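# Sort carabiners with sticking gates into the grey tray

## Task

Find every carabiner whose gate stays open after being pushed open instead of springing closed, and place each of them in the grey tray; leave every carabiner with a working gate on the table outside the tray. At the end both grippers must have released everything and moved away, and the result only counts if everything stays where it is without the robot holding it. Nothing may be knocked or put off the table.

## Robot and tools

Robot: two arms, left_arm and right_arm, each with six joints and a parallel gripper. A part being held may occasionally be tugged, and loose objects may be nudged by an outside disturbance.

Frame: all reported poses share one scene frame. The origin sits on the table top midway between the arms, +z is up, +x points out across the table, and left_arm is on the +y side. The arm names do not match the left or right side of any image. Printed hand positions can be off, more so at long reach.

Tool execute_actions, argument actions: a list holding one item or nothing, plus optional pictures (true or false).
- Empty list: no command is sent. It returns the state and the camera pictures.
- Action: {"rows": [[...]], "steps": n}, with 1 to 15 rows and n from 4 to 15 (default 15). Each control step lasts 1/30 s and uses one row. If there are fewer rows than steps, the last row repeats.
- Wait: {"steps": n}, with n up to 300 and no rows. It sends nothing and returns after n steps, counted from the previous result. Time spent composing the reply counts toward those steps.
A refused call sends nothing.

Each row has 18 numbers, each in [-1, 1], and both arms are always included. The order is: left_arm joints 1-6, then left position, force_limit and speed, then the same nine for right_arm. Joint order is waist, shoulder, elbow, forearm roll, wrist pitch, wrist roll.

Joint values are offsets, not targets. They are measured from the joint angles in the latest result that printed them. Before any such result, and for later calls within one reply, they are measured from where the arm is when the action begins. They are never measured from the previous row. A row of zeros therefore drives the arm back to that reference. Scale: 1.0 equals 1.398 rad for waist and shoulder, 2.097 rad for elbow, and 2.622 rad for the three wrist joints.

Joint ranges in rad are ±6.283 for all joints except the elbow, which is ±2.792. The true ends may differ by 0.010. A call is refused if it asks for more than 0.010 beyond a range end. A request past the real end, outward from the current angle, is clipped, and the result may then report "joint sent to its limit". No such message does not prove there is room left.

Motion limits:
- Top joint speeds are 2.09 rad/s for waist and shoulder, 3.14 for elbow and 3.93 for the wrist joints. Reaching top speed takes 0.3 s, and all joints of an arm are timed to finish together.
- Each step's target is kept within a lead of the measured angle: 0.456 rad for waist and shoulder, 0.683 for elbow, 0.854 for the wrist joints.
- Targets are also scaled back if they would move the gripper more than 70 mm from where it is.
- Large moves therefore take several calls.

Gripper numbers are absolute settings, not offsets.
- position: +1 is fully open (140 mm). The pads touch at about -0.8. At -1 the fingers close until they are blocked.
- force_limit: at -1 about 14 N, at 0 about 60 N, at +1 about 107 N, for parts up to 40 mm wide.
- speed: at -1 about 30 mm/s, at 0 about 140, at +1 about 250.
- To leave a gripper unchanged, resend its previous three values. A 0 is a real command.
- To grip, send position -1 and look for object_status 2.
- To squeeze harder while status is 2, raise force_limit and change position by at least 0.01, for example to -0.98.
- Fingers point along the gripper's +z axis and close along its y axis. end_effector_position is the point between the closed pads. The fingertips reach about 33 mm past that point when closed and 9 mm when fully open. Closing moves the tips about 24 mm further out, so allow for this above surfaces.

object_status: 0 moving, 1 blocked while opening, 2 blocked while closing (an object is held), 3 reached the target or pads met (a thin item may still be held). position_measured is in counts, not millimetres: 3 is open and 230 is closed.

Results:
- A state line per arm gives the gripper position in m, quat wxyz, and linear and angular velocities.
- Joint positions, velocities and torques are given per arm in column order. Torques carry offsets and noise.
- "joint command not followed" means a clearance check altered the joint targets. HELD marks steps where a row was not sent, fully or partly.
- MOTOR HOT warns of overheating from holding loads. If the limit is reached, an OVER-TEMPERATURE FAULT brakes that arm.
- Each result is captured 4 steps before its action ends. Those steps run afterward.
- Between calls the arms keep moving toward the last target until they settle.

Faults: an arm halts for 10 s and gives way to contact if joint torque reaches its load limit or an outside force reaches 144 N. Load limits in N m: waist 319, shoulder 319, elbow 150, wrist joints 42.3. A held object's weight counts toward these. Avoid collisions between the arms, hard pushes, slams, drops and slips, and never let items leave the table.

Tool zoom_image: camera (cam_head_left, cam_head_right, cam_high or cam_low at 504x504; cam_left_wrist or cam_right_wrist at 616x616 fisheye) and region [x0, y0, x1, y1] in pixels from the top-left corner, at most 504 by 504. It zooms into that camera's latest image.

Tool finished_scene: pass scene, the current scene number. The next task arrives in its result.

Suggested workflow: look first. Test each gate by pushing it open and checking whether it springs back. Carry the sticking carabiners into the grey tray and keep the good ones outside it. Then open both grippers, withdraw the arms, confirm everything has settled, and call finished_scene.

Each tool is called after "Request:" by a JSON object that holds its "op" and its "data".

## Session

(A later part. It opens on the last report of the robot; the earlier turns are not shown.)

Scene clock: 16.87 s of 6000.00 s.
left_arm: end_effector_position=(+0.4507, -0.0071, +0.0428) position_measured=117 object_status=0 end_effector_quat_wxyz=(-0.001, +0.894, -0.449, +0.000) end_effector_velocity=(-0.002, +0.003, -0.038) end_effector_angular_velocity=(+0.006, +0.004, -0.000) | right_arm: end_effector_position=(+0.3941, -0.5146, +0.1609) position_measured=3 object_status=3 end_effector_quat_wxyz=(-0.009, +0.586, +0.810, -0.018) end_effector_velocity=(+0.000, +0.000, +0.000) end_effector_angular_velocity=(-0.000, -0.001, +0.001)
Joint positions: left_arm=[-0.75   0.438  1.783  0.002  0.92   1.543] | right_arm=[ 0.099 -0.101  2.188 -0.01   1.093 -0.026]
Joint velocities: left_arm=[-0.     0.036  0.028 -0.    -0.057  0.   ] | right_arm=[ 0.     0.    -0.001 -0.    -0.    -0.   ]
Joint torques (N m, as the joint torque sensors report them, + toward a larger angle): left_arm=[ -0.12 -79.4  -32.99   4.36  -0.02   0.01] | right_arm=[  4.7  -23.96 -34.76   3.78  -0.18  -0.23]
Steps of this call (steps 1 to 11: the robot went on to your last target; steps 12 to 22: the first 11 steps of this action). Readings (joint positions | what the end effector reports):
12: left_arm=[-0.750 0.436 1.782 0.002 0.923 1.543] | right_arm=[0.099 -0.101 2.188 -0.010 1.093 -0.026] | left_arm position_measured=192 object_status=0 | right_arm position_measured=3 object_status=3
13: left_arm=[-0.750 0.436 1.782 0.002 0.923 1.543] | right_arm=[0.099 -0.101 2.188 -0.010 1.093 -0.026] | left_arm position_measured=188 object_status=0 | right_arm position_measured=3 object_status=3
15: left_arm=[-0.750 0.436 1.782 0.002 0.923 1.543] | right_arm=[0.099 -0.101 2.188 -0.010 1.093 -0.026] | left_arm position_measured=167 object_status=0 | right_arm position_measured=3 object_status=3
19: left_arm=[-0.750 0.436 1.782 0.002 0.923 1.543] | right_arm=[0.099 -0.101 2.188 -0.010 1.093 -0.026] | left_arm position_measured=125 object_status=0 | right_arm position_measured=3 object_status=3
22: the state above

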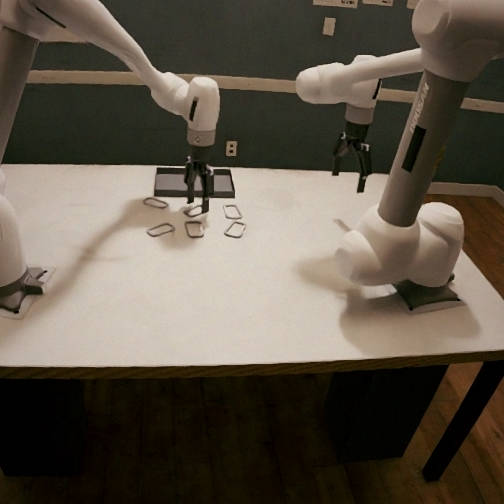

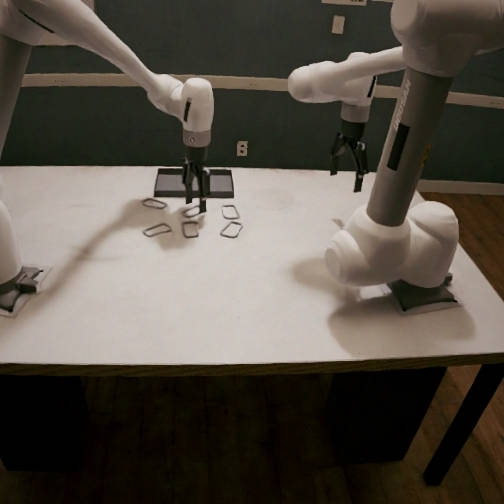

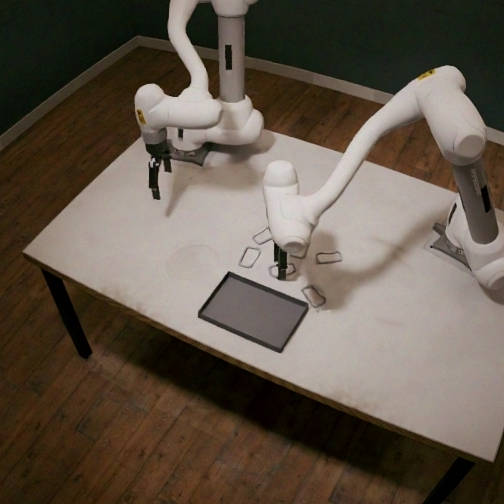

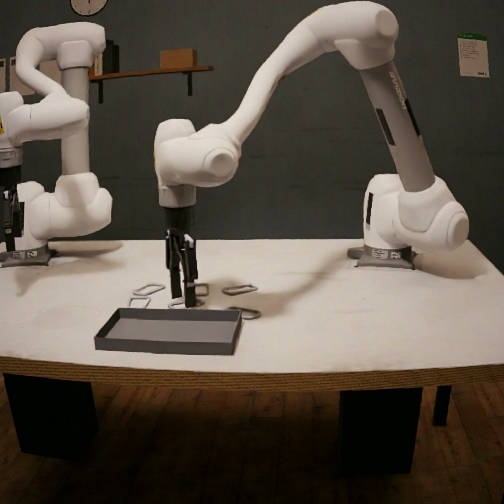

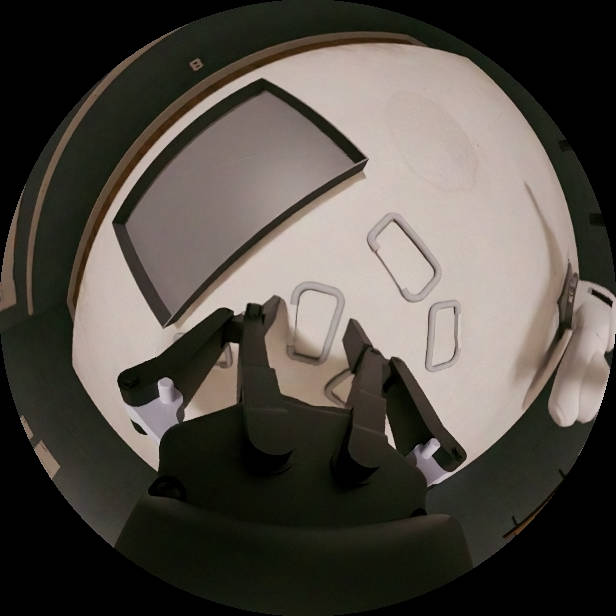

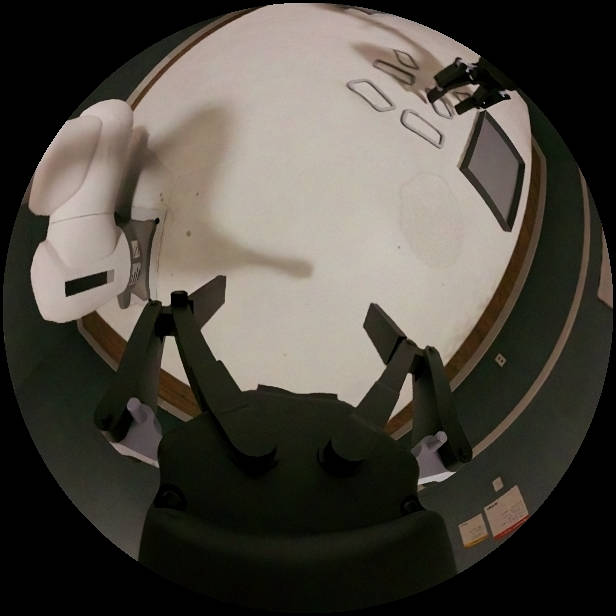

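Request:
{"op": "execute_actions", "data": {"actions": [{"rows":[[0,0.0007,0.0003,0,-0.0006,0,-0.5,-0.3,-0.2,0,0,0,0,0,0,1,0,0]],"steps":15}]}}

Request:
{"op": "execute_actions", "data": {"actions": [{"steps":10}], "pictures": true}}

Request:
{"op": "zoom_image", "data": {"camera": "cam_left_wrist", "region": [220, 220, 420, 400]}}

Scene clock: 17.37 s of 6000.00 s.
left_arm: end_effector_position=(+0.4509, -0.0074, +0.0423) position_measured=176 object_status=0 end_effector_quat_wxyz=(-0.001, +0.894, -0.449, +0.001) end_effector_velocity=(+0.001, +0.000, +0.002) end_effector_angular_velocity=(-0.001, -0.001, +0.000) | right_arm: end_effector_position=(+0.3941, -0.5146, +0.1609) position_measured=3 object_status=3 end_effector_quat_wxyz=(-0.009, +0.586, +0.810, -0.018) end_effector_velocity=(-0.001, -0.000, -0.000) end_effector_angular_velocity=(-0.000, +0.001, +0.000)
Joint positions: left_arm=[-0.75   0.439  1.783  0.002  0.919  1.543] | right_arm=[ 0.099 -0.101  2.188 -0.01   1.093 -0.026]
Joint velocities: left_arm=[ 0.001 -0.002 -0.001  0.     0.002  0.   ] | right_arm=[0.    0.    0.001 0.    0.001 0.   ]
Joint torques (N m, as the joint torque sensors report them, + toward a larger angle): left_arm=[  4.97 -25.69  -3.01   6.05   0.11   0.23] | right_arm=[  2.02 -26.14 -34.45   3.85  -0.02  -0.57]
Steps of this call (steps 1 to 4: the last 4 steps of your previous action; steps 5 to 15: the first 11 steps of this action). Readings (joint positions | what the end effector reports):
5: left_arm=[-0.750 0.440 1.784 0.002 0.917 1.543] | right_arm=[0.099 -0.101 2.188 -0.010 1.093 -0.026] | left_arm position_measured=117 object_status=0 | right_arm position_measured=3 object_status=3
6: left_arm=[-0.750 0.440 1.784 0.002 0.917 1.543] | right_arm=[0.099 -0.101 2.188 -0.010 1.093 -0.026] | left_arm position_measured=119 object_status=0 | right_arm position_measured=3 object_status=3
8: left_arm=[-0.750 0.440 1.784 0.002 0.917 1.543] | right_arm=[0.099 -0.101 2.188 -0.010 1.093 -0.026] | left_arm position_measured=132 object_status=0 | right_arm position_measured=3 object_status=3
12: left_arm=[-0.750 0.439 1.783 0.002 0.918 1.543] | right_arm=[0.099 -0.101 2.188 -0.010 1.093 -0.026] | left_arm position_measured=157 object_status=0 | right_arm position_measured=3 object_status=3
15: the state above

Scene clock: 17.70 s of 6000.00 s.
left_arm: end_effector_position=(+0.4508, -0.0072, +0.0421) position_measured=192 object_status=3 end_effector_quat_wxyz=(-0.001, +0.894, -0.449, +0.001) end_effector_velocity=(-0.001, -0.000, -0.002) end_effector_angular_velocity=(+0.002, +0.002, -0.003) | right_arm: end_effector_position=(+0.3941, -0.5146, +0.1609) position_measured=3 object_status=3 end_effector_quat_wxyz=(-0.009, +0.586, +0.810, -0.018) end_effector_velocity=(-0.000, +0.000, -0.001) end_effector_angular_velocity=(-0.000, +0.003, +0.000)
Joint positions: left_arm=[-0.75   0.439  1.783  0.002  0.919  1.543] | right_arm=[ 0.099 -0.101  2.188 -0.01   1.093 -0.026]
Joint velocities: left_arm=[-0.001  0.002  0.    -0.001  0.     0.003] | right_arm=[-0.     0.002  0.001  0.001 -0.    -0.   ]
Joint torques (N m, as the joint torque sensors report them, + toward a larger angle): left_arm=[ 5.07  9.04 19.24  6.51  0.68  0.1 ] | right_arm=[  5.57 -25.81 -34.31   3.8    0.04  -0.36]
Kept back: nothing.
Steps of this call (steps 1 to 4: the last 4 steps of your previous action; steps 5 to 10: the robot went on to your last target). Readings (joint positions | what the end effector reports):
1: left_arm=[-0.750 0.439 1.783 0.002 0.919 1.543] | right_arm=[0.099 -0.101 2.188 -0.010 1.093 -0.026] | left_arm position_measured=183 object_status=0 | right_arm position_measured=3 object_status=3
2: left_arm=[-0.750 0.439 1.783 0.002 0.919 1.543] | right_arm=[0.099 -0.101 2.188 -0.010 1.093 -0.026] | left_arm position_measured=188 object_status=0 | right_arm position_measured=3 object_status=3
4: left_arm=[-0.750 0.439 1.783 0.002 0.919 1.543] | right_arm=[0.099 -0.101 2.188 -0.010 1.093 -0.026] | left_arm position_measured=192 object_status=0 | right_arm position_measured=3 object_status=3
8: left_arm=[-0.750 0.439 1.783 0.002 0.919 1.543] | right_arm=[0.099 -0.101 2.188 -0.010 1.093 -0.026] | left_arm position_measured=192 object_status=3 | right_arm position_measured=3 object_status=3
10: the state above

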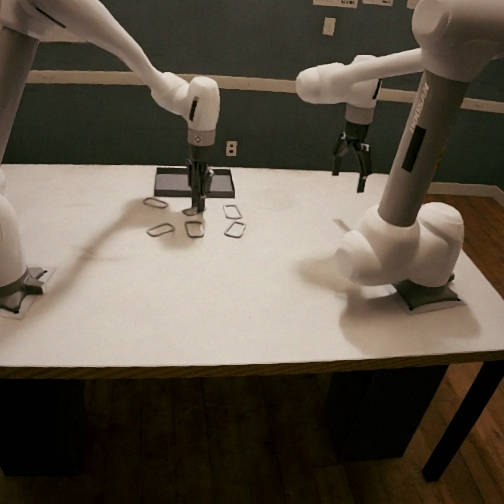

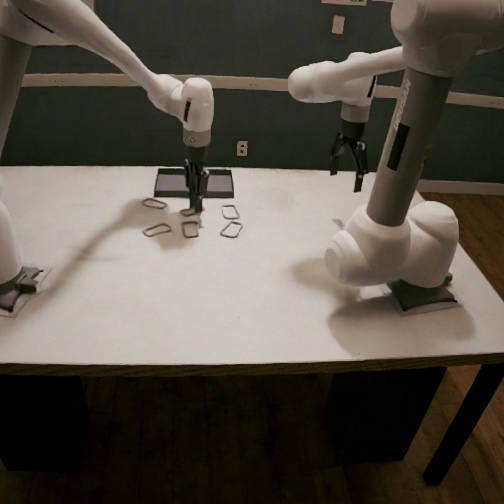

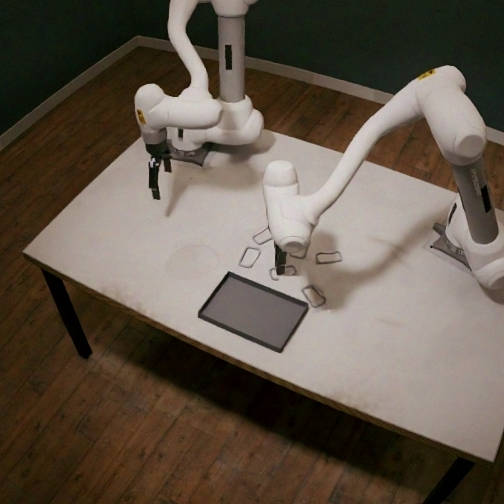

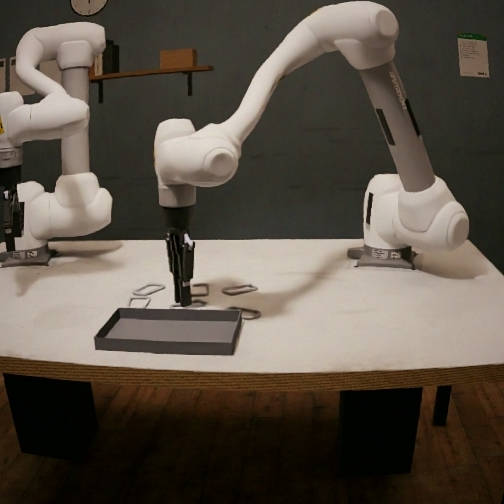

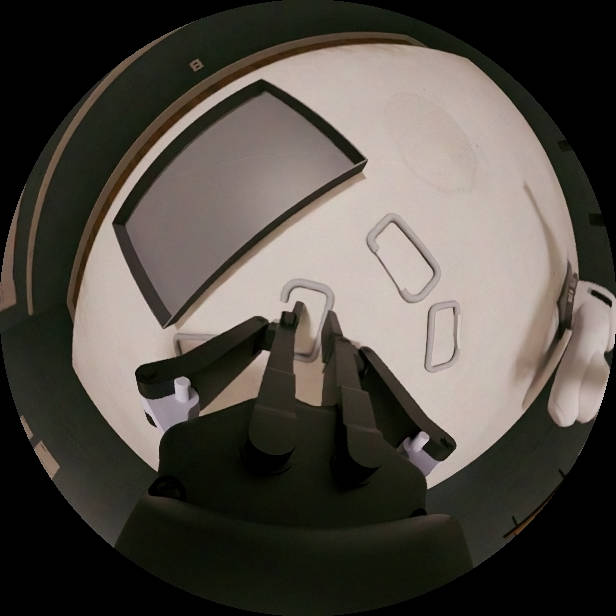

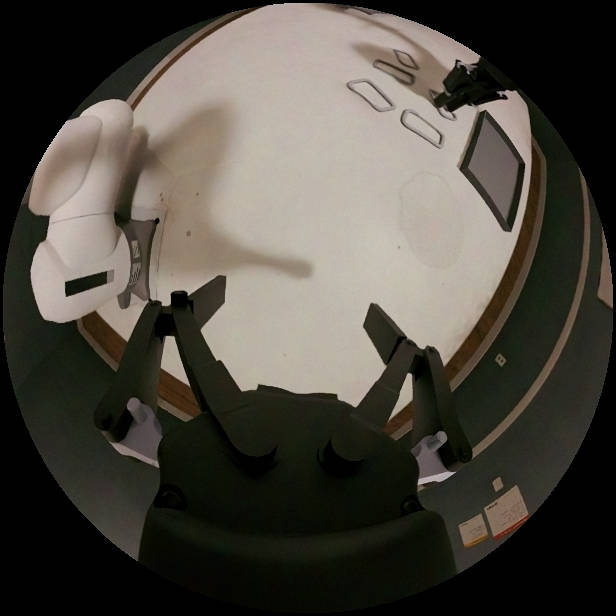

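Region (220, 220, 420, 400) of cam_left_wrist's 616x616 image, scaled by 2.520, with more detail than that image has; it fills the top 454 rows of this view, and the rest is white.

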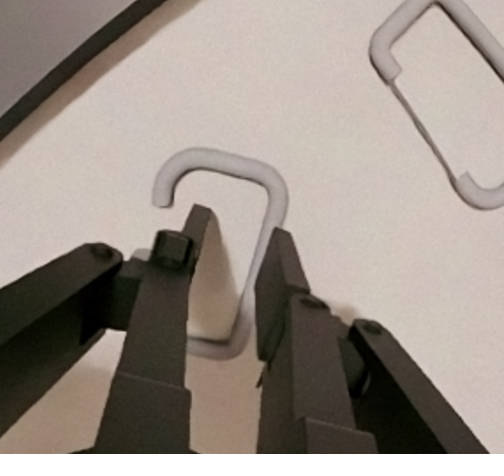

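Request:
{"op": "execute_actions", "data": {"actions": [{"rows":[[0,-0.0025,-0.0008,0,0.002,0,0.1,-0.3,-0.7,0,0,0,0,0,0,1,0,0]],"steps":15}]}}

Request:
{"op": "execute_actions", "data": {"actions": [{"steps":35}], "pictures": true}}

Request:
{"op": "zoom_image", "data": {"camera": "cam_left_wrist", "region": [220, 220, 420, 400]}}

Scene clock: 18.30 s of 6000.00 s.
left_arm: end_effector_position=(+0.4506, -0.0070, +0.0451) position_measured=160 object_status=0 end_effector_quat_wxyz=(-0.001, +0.894, -0.449, +0.000) end_effector_velocity=(+0.000, -0.001, +0.003) end_effector_angular_velocity=(-0.003, -0.002, +0.001) | right_arm: end_effector_position=(+0.3941, -0.5146, +0.1609) position_measured=3 object_status=3 end_effector_quat_wxyz=(-0.009, +0.586, +0.810, -0.018) end_effector_velocity=(-0.000, -0.000, -0.001) end_effector_angular_velocity=(-0.001, +0.002, -0.000)
Joint positions: left_arm=[-0.75   0.436  1.782  0.002  0.924  1.543] | right_arm=[ 0.099 -0.101  2.188 -0.01   1.093 -0.026]
Joint velocities: left_arm=[ 0.    -0.003 -0.001 -0.     0.001 -0.001] | right_arm=[-0.     0.001  0.    -0.     0.    -0.   ]
Joint torques (N m, as the joint torque sensors report them, + toward a larger angle): left_arm=[ -0.38 -73.12 -30.97   4.28   0.05   0.08] | right_arm=[  3.03 -26.89 -35.68   4.07   0.15  -0.3 ]
Steps of this call (steps 1 to 7: the robot went on to your last target; steps 8 to 18: the first 11 steps of this action). Readings (joint positions | what the end effector reports):
8: left_arm=[-0.750 0.439 1.784 0.002 0.919 1.543] | right_arm=[0.099 -0.101 2.188 -0.010 1.093 -0.026] | left_arm position_measured=192 object_status=0 | right_arm position_measured=3 object_status=3
9: left_arm=[-0.750 0.439 1.783 0.002 0.920 1.543] | right_arm=[0.099 -0.101 2.188 -0.010 1.093 -0.026] | left_arm position_measured=191 object_status=0 | right_arm position_measured=3 object_status=3
11: left_arm=[-0.750 0.438 1.783 0.002 0.923 1.543] | right_arm=[0.099 -0.101 2.188 -0.010 1.093 -0.026] | left_arm position_measured=184 object_status=0 | right_arm position_measured=3 object_status=3
15: left_arm=[-0.750 0.436 1.782 0.002 0.924 1.543] | right_arm=[0.099 -0.101 2.188 -0.010 1.093 -0.026] | left_arm position_measured=170 object_status=0 | right_arm position_measured=3 object_status=3
18: the state above

Scene clock: 19.47 s of 6000.00 s.
left_arm: end_effector_position=(+0.4506, -0.0070, +0.0454) position_measured=117 object_status=3 end_effector_quat_wxyz=(-0.001, +0.894, -0.449, +0.001) end_effector_velocity=(-0.000, -0.000, +0.000) end_effector_angular_velocity=(+0.000, -0.001, -0.001) | right_arm: end_effector_position=(+0.3941, -0.5146, +0.1609) position_measured=3 object_status=3 end_effector_quat_wxyz=(-0.009, +0.586, +0.810, -0.018) end_effector_velocity=(-0.000, +0.000, -0.000) end_effector_angular_velocity=(+0.000, +0.000, -0.000)
Joint positions: left_arm=[-0.75   0.436  1.782  0.002  0.924  1.543] | right_arm=[ 0.099 -0.101  2.188 -0.01   1.093 -0.026]
Joint velocities: left_arm=[-0.001 -0.    -0.     0.001 -0.    -0.001] | right_arm=[-0.     0.     0.     0.001 -0.    -0.   ]
Joint torques (N m, as the joint torque sensors report them, + toward a larger angle): left_arm=[ -0.56 -76.5  -31.68   4.26   0.1    0.05] | right_arm=[  2.63 -25.09 -34.46   3.93   0.23  -0.23]
Kept back: nothing.
Steps of this call (steps 1 to 4: the last 4 steps of your previous action; steps 5 to 15: the robot went on to your last target; steps 16 to 35: nothing new was sent). Readings (joint positions | what the end effector reports):
1: left_arm=[-0.750 0.436 1.782 0.002 0.924 1.543] | right_arm=[0.099 -0.101 2.188 -0.010 1.093 -0.026] | left_arm position_measured=157 object_status=0 | right_arm position_measured=3 object_status=3
2: left_arm=[-0.750 0.436 1.782 0.002 0.924 1.543] | right_arm=[0.099 -0.101 2.188 -0.010 1.093 -0.026] | left_arm position_measured=153 object_status=0 | right_arm position_measured=3 object_status=3
4: left_arm=[-0.750 0.436 1.782 0.002 0.924 1.543] | right_arm=[0.099 -0.101 2.188 -0.010 1.093 -0.026] | left_arm position_measured=146 object_status=0 | right_arm position_measured=3 object_status=3
8: left_arm=[-0.750 0.436 1.782 0.002 0.924 1.543] | right_arm=[0.099 -0.101 2.188 -0.010 1.093 -0.026] | left_arm position_measured=133 object_status=0 | right_arm position_measured=3 object_status=3
35: the state above
All arms were judged still, so your last target was given up. Only a new action makes them travel on or press farther. Fingers that are still opening or closing keep moving.

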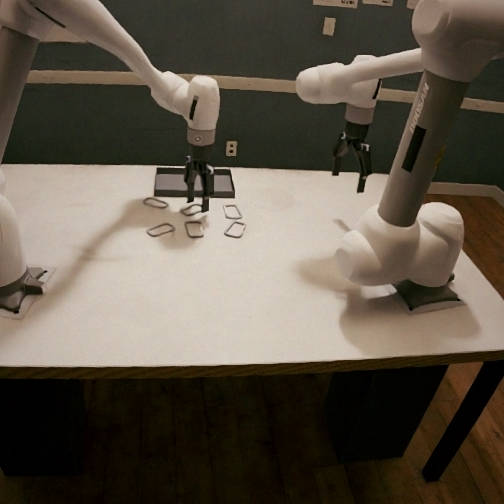

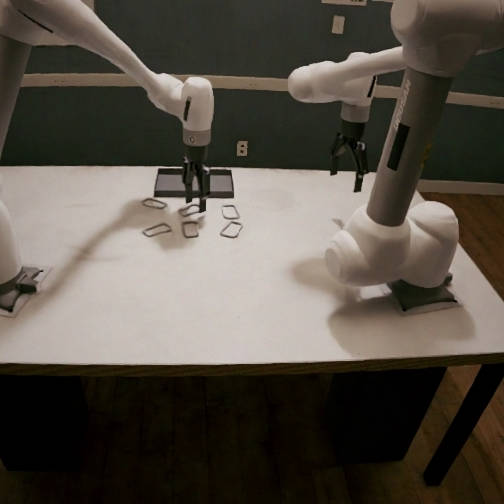

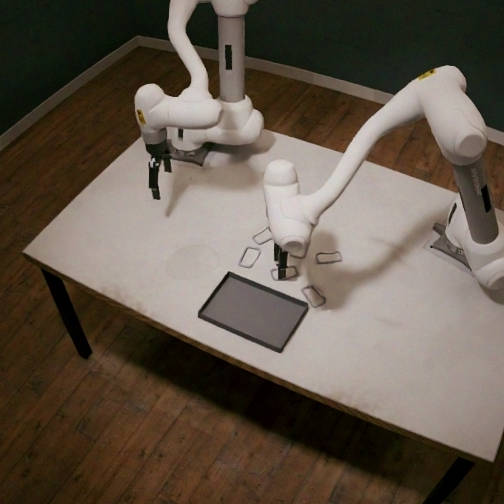

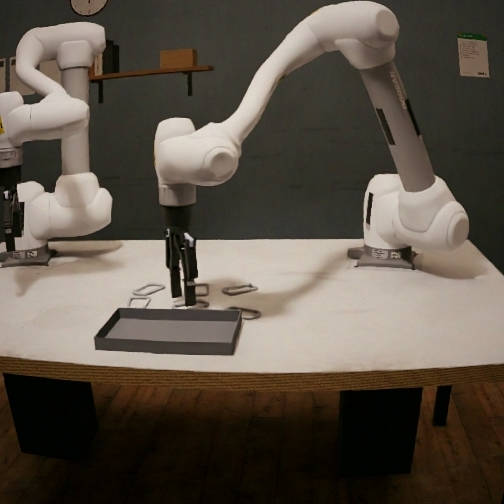

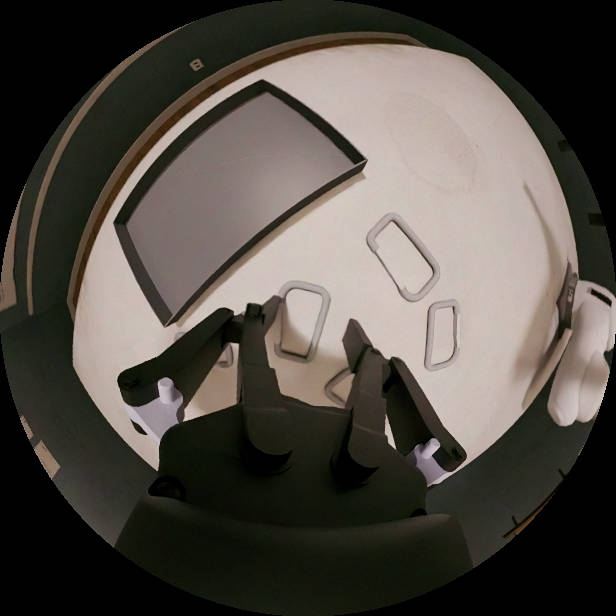

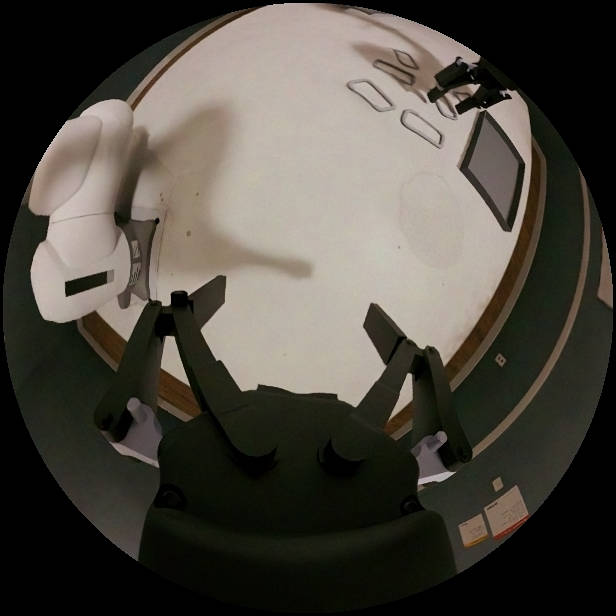

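Region (220, 220, 420, 400) of cam_left_wrist's 616x616 image, scaled by 2.520, with more detail than that image has; it fills the top 454 rows of this view, and the rest is white.

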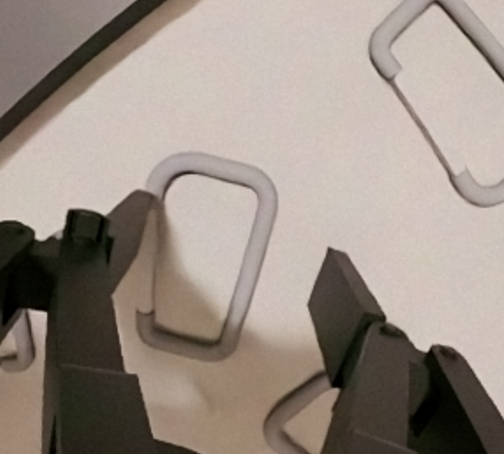

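Request:
{"op": "execute_actions", "data": {"actions": [{"rows":[[0,-0.028,-0.0134,0,0.0256,0,0.1,-0.3,0,0,0,0,0,0,0,1,0,0],[0,-0.028,-0.0134,0,0.0256,0,0.1,-0.3,0,0,0,0,0,0,0,1,0,0],[0,-0.028,-0.0134,0,0.0256,0,0.1,-0.3,0,0,0,0,0,0,0,1,0,0],[0,-0.028,-0.0134,0,0.0256,0,0.1,-0.3,0,0,0,0,0,0,0,1,0,0],[0,-0.028,-0.0134,0,0.0256,0,0.1,-0.3,0,0,0,0,0,0,0,1,0,0],[0,-0.028,-0.0134,0,0.0256,0,0.1,-0.3,0,0,0,0,0,0,0,1,0,0],[-0.0844,0.0906,-0.1336,0,0.0584,-0.38,0.1,-0.3,0,0,0,0,0,0,0,1,0,0]],"steps":15}]}}

Request:
{"op": "execute_actions", "data": {"actions": [{"steps":15}], "pictures": true}}

Request:
{"op": "zoom_image", "data": {"camera": "cam_left_wrist", "region": [220, 220, 420, 400]}}

Scene clock: 20.47 s of 6000.00 s.
left_arm: end_effector_position=(+0.4513, -0.0272, +0.0865) position_measured=117 object_status=3 end_effector_quat_wxyz=(-0.001, +0.914, -0.405, +0.001) end_effector_velocity=(+0.002, -0.301, +0.013) end_effector_angular_velocity=(-0.006, -0.004, +1.436) | right_arm: end_effector_position=(+0.3941, -0.5146, +0.1609) position_measured=3 object_status=3 end_effector_quat_wxyz=(-0.009, +0.586, +0.810, -0.018) end_effector_velocity=(-0.000, +0.000, -0.001) end_effector_angular_velocity=(+0.000, +0.002, +0.000)
Joint positions: left_arm=[-0.765  0.419  1.718  0.002  1.005  1.43 ] | right_arm=[ 0.099 -0.101  2.188 -0.01   1.093 -0.026]
Joint velocities: left_arm=[-0.232  0.319 -0.518 -0.     0.194 -1.668] | right_arm=[ 0.     0.001  0.     0.001  0.    -0.001]
Joint torques (N m, as the joint torque sensors report them, + toward a larger angle): left_arm=[-14.48 -62.22 -36.53   4.52  -0.46  -0.04] | right_arm=[  3.4  -25.7  -34.58   4.09  -0.11  -0.33]
Steps of this call (steps 1 to 19: nothing new was sent; steps 20 to 30: the first 11 steps of this action). Readings (joint positions | what the end effector reports):
20: left_arm=[-0.750 0.435 1.782 0.002 0.924 1.543] | right_arm=[0.099 -0.101 2.188 -0.010 1.093 -0.026] | left_arm position_measured=117 object_status=3 | right_arm position_measured=3 object_status=3
21: left_arm=[-0.750 0.432 1.780 0.002 0.930 1.543] | right_arm=[0.099 -0.101 2.188 -0.010 1.093 -0.026] | left_arm position_measured=117 object_status=3 | right_arm position_measured=3 object_status=3
23: left_arm=[-0.750 0.412 1.765 0.002 0.964 1.543] | right_arm=[0.099 -0.101 2.188 -0.010 1.093 -0.026] | left_arm position_measured=117 object_status=3 | right_arm position_measured=3 object_status=3
27: left_arm=[-0.750 0.399 1.752 0.002 0.989 1.536] | right_arm=[0.099 -0.101 2.188 -0.010 1.093 -0.026] | left_arm position_measured=117 object_status=3 | right_arm position_measured=3 object_status=3
30: the state above

Scene clock: 20.97 s of 6000.00 s.
left_arm: end_effector_position=(+0.4366, -0.1552, +0.0800) position_measured=117 object_status=3 end_effector_quat_wxyz=(-0.000, +1.000, -0.028, +0.001) end_effector_velocity=(-0.002, -0.013, +0.000) end_effector_angular_velocity=(-0.001, -0.001, +0.097) | right_arm: end_effector_position=(+0.3941, -0.5146, +0.1609) position_measured=3 object_status=3 end_effector_quat_wxyz=(-0.009, +0.586, +0.810, -0.018) end_effector_velocity=(-0.000, -0.000, -0.001) end_effector_angular_velocity=(-0.001, +0.002, -0.000)
Joint positions: left_arm=[-0.867  0.561  1.503  0.002  1.077  0.551] | right_arm=[ 0.099 -0.101  2.188 -0.01   1.093 -0.026]
Joint velocities: left_arm=[-0.01   0.014 -0.025  0.001  0.009 -0.107] | right_arm=[ 0.     0.002  0.    -0.     0.     0.001]
Joint torques (N m, as the joint torque sensors report them, + toward a larger angle): left_arm=[  7.09 -98.25 -33.5    4.74   0.43  -0.05] | right_arm=[  2.88 -27.73 -35.31   3.86  -0.08  -0.26]
Kept back: nothing.
Steps of this call (steps 1 to 4: the last 4 steps of your previous action; steps 5 to 15: the robot went on to your last target). Readings (joint positions | what the end effector reports):
1: left_arm=[-0.774 0.431 1.698 0.002 1.011 1.366] | right_arm=[0.099 -0.101 2.188 -0.010 1.093 -0.026] | left_arm position_measured=117 object_status=3 | right_arm position_measured=3 object_status=3
2: left_arm=[-0.784 0.445 1.678 0.002 1.017 1.291] | right_arm=[0.099 -0.101 2.188 -0.010 1.093 -0.026] | left_arm position_measured=117 object_status=3 | right_arm position_measured=3 object_status=3
4: left_arm=[-0.802 0.470 1.641 0.002 1.030 1.138] | right_arm=[0.099 -0.101 2.188 -0.010 1.093 -0.026] | left_arm position_measured=117 object_status=3 | right_arm position_measured=3 object_status=3
8: left_arm=[-0.836 0.518 1.569 0.002 1.054 0.834] | right_arm=[0.099 -0.101 2.188 -0.010 1.093 -0.026] | left_arm position_measured=117 object_status=3 | right_arm position_measured=3 object_status=3
15: the state above

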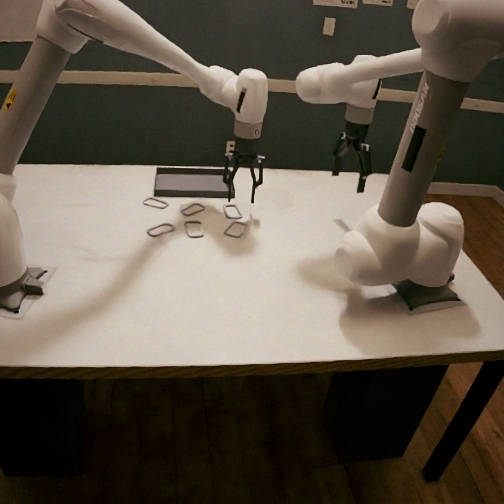

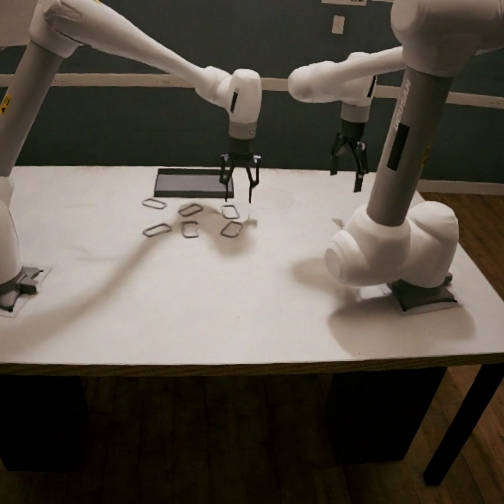

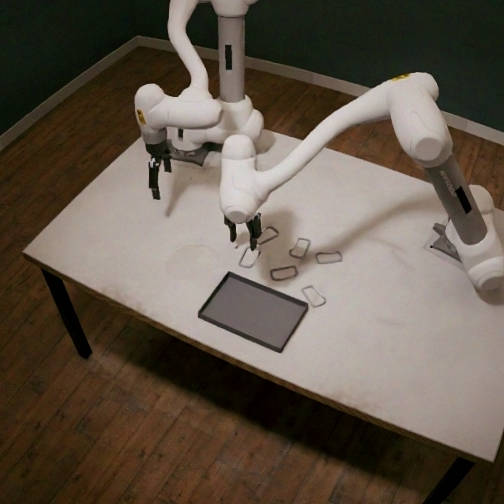

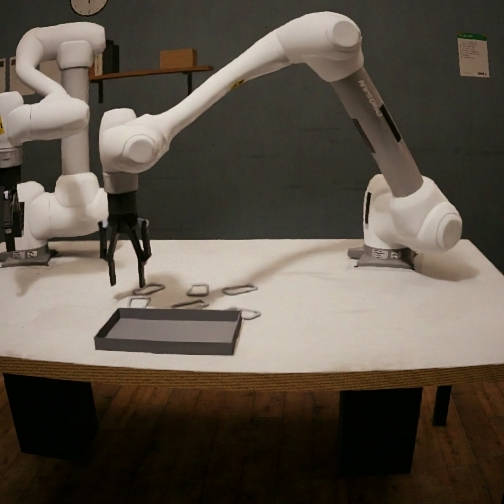

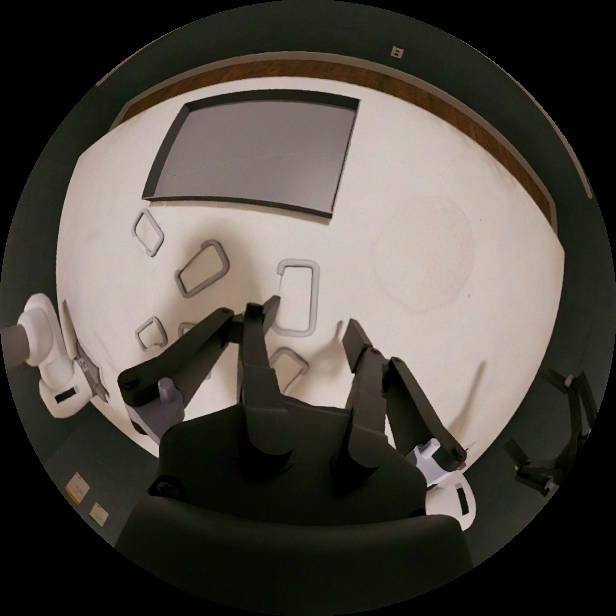

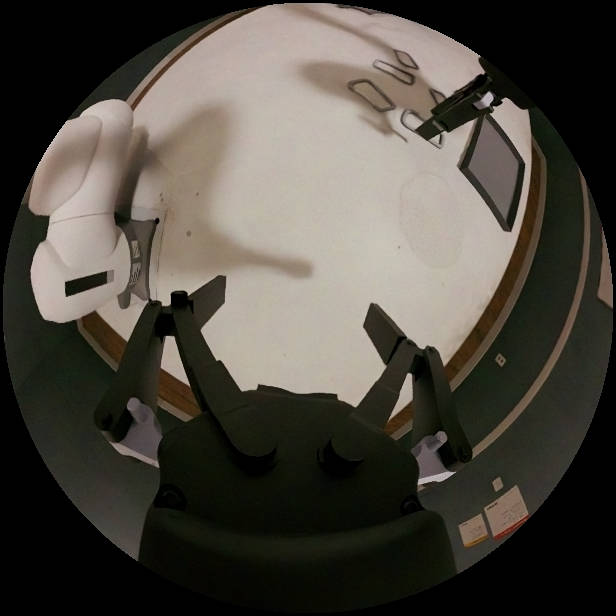

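Region (220, 220, 420, 400) of cam_left_wrist's 616x616 image, scaled by 2.520, with more detail than that image has; it fills the top 454 rows of this view, and the rest is white.

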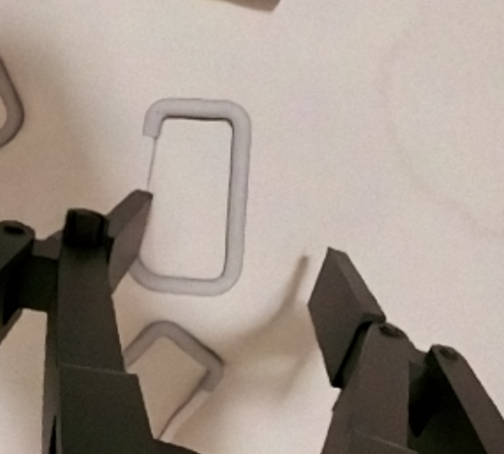

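Request:
{"op": "execute_actions", "data": {"actions": [{"rows":[[0.0272,-0.0096,0.0212,0,-0.0116,-0.0534,0.1,-0.3,0,0,0,0,0,0,0,1,0,0]],"steps":14}], "pictures": true}}

Request:
{"op": "zoom_image", "data": {"camera": "cam_left_wrist", "region": [220, 220, 420, 400]}}

Scene clock: 21.60 s of 6000.00 s.
left_arm: end_effector_position=(+0.4549, -0.1257, +0.0694) position_measured=117 object_status=3 end_effector_quat_wxyz=(-0.000, +0.998, +0.059, +0.001) end_effector_velocity=(+0.003, +0.006, -0.003) end_effector_angular_velocity=(+0.000, -0.001, +0.038) | right_arm: end_effector_position=(+0.3941, -0.5146, +0.1609) position_measured=3 object_status=3 end_effector_quat_wxyz=(-0.009, +0.586, +0.810, -0.018) end_effector_velocity=(-0.000, -0.000, -0.000) end_effector_angular_velocity=(+0.000, +0.001, -0.002)
Joint positions: left_arm=[-0.83   0.548  1.546  0.002  1.047  0.413] | right_arm=[ 0.099 -0.101  2.188 -0.01   1.093 -0.026]
Joint velocities: left_arm=[ 0.007 -0.003  0.011  0.001 -0.008 -0.032] | right_arm=[-0.     0.     0.001  0.001 -0.     0.001]
Joint torques (N m, as the joint torque sensors report them, + toward a larger angle): left_arm=[  0.92 -87.4  -35.37   4.59   0.2   -0.31] | right_arm=[  4.17 -26.41 -34.11   3.9    0.19  -0.22]
Steps of this call (steps 1 to 9: the robot went on to your last target; steps 10 to 19: the first 10 steps of this action). Readings (joint positions | what the end effector reports):
10: left_arm=[-0.868 0.562 1.502 0.002 1.077 0.546] | right_arm=[0.099 -0.101 2.188 -0.010 1.093 -0.026] | left_arm position_measured=117 object_status=3 | right_arm position_measured=3 object_status=3
11: left_arm=[-0.866 0.562 1.504 0.002 1.076 0.539] | right_arm=[0.099 -0.101 2.188 -0.010 1.093 -0.026] | left_arm position_measured=117 object_status=3 | right_arm position_measured=3 object_status=3
13: left_arm=[-0.851 0.556 1.522 0.002 1.064 0.487] | right_arm=[0.099 -0.101 2.188 -0.010 1.093 -0.026] | left_arm position_measured=117 object_status=3 | right_arm position_measured=3 object_status=3
17: left_arm=[-0.831 0.549 1.545 0.002 1.048 0.417] | right_arm=[0.099 -0.101 2.188 -0.010 1.093 -0.026] | left_arm position_measured=117 object_status=3 | right_arm position_measured=3 object_status=3
19: the state above

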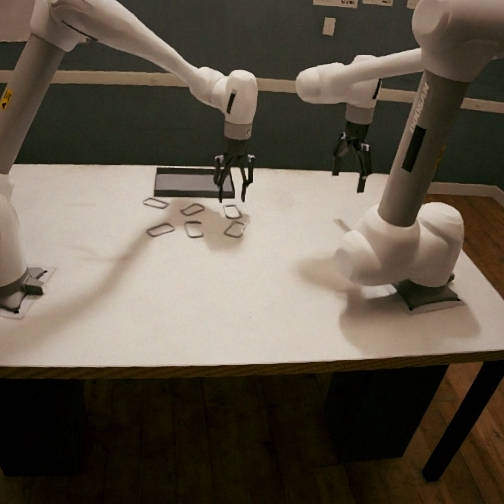

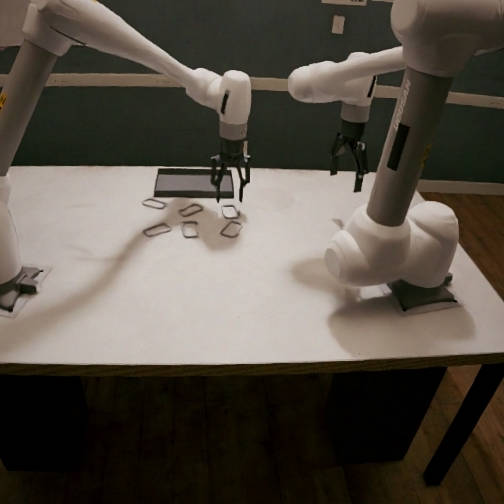

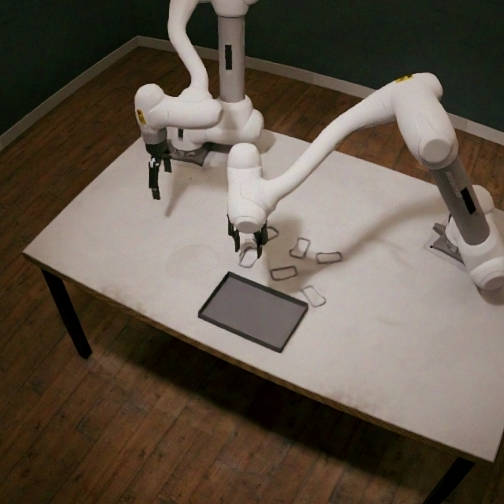

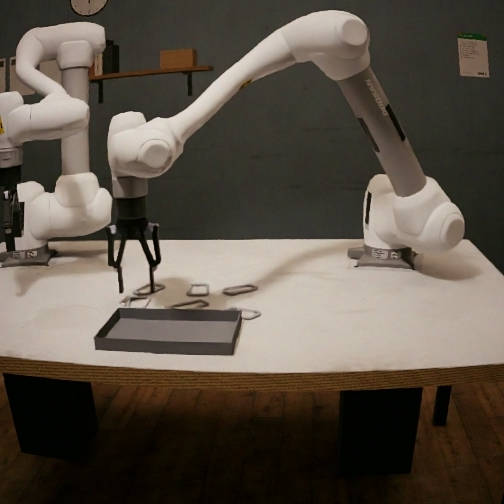

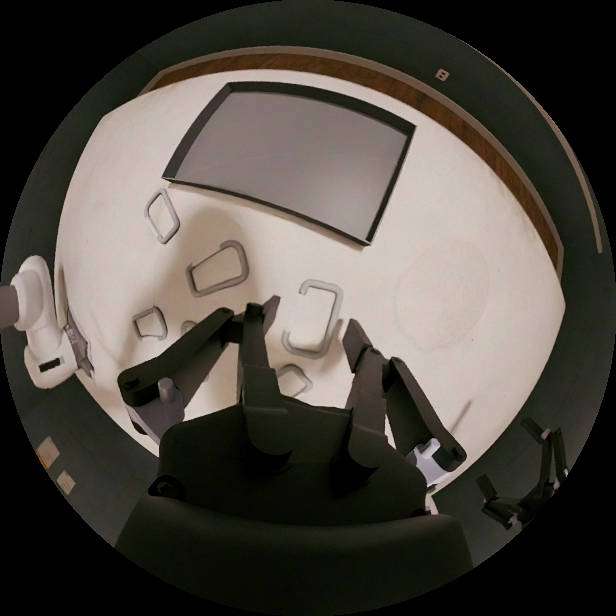

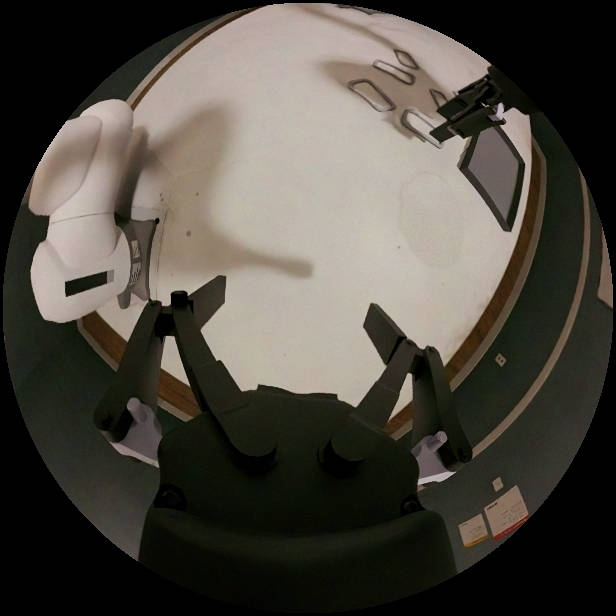

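Region (220, 220, 420, 400) of cam_left_wrist's 616x616 image, scaled by 2.520, with more detail than that image has; it fills the top 454 rows of this view, and the rest is white.

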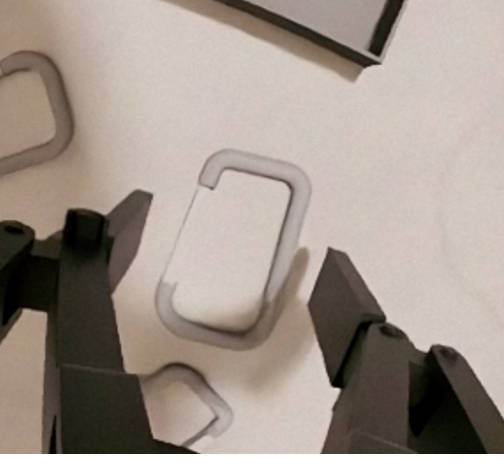

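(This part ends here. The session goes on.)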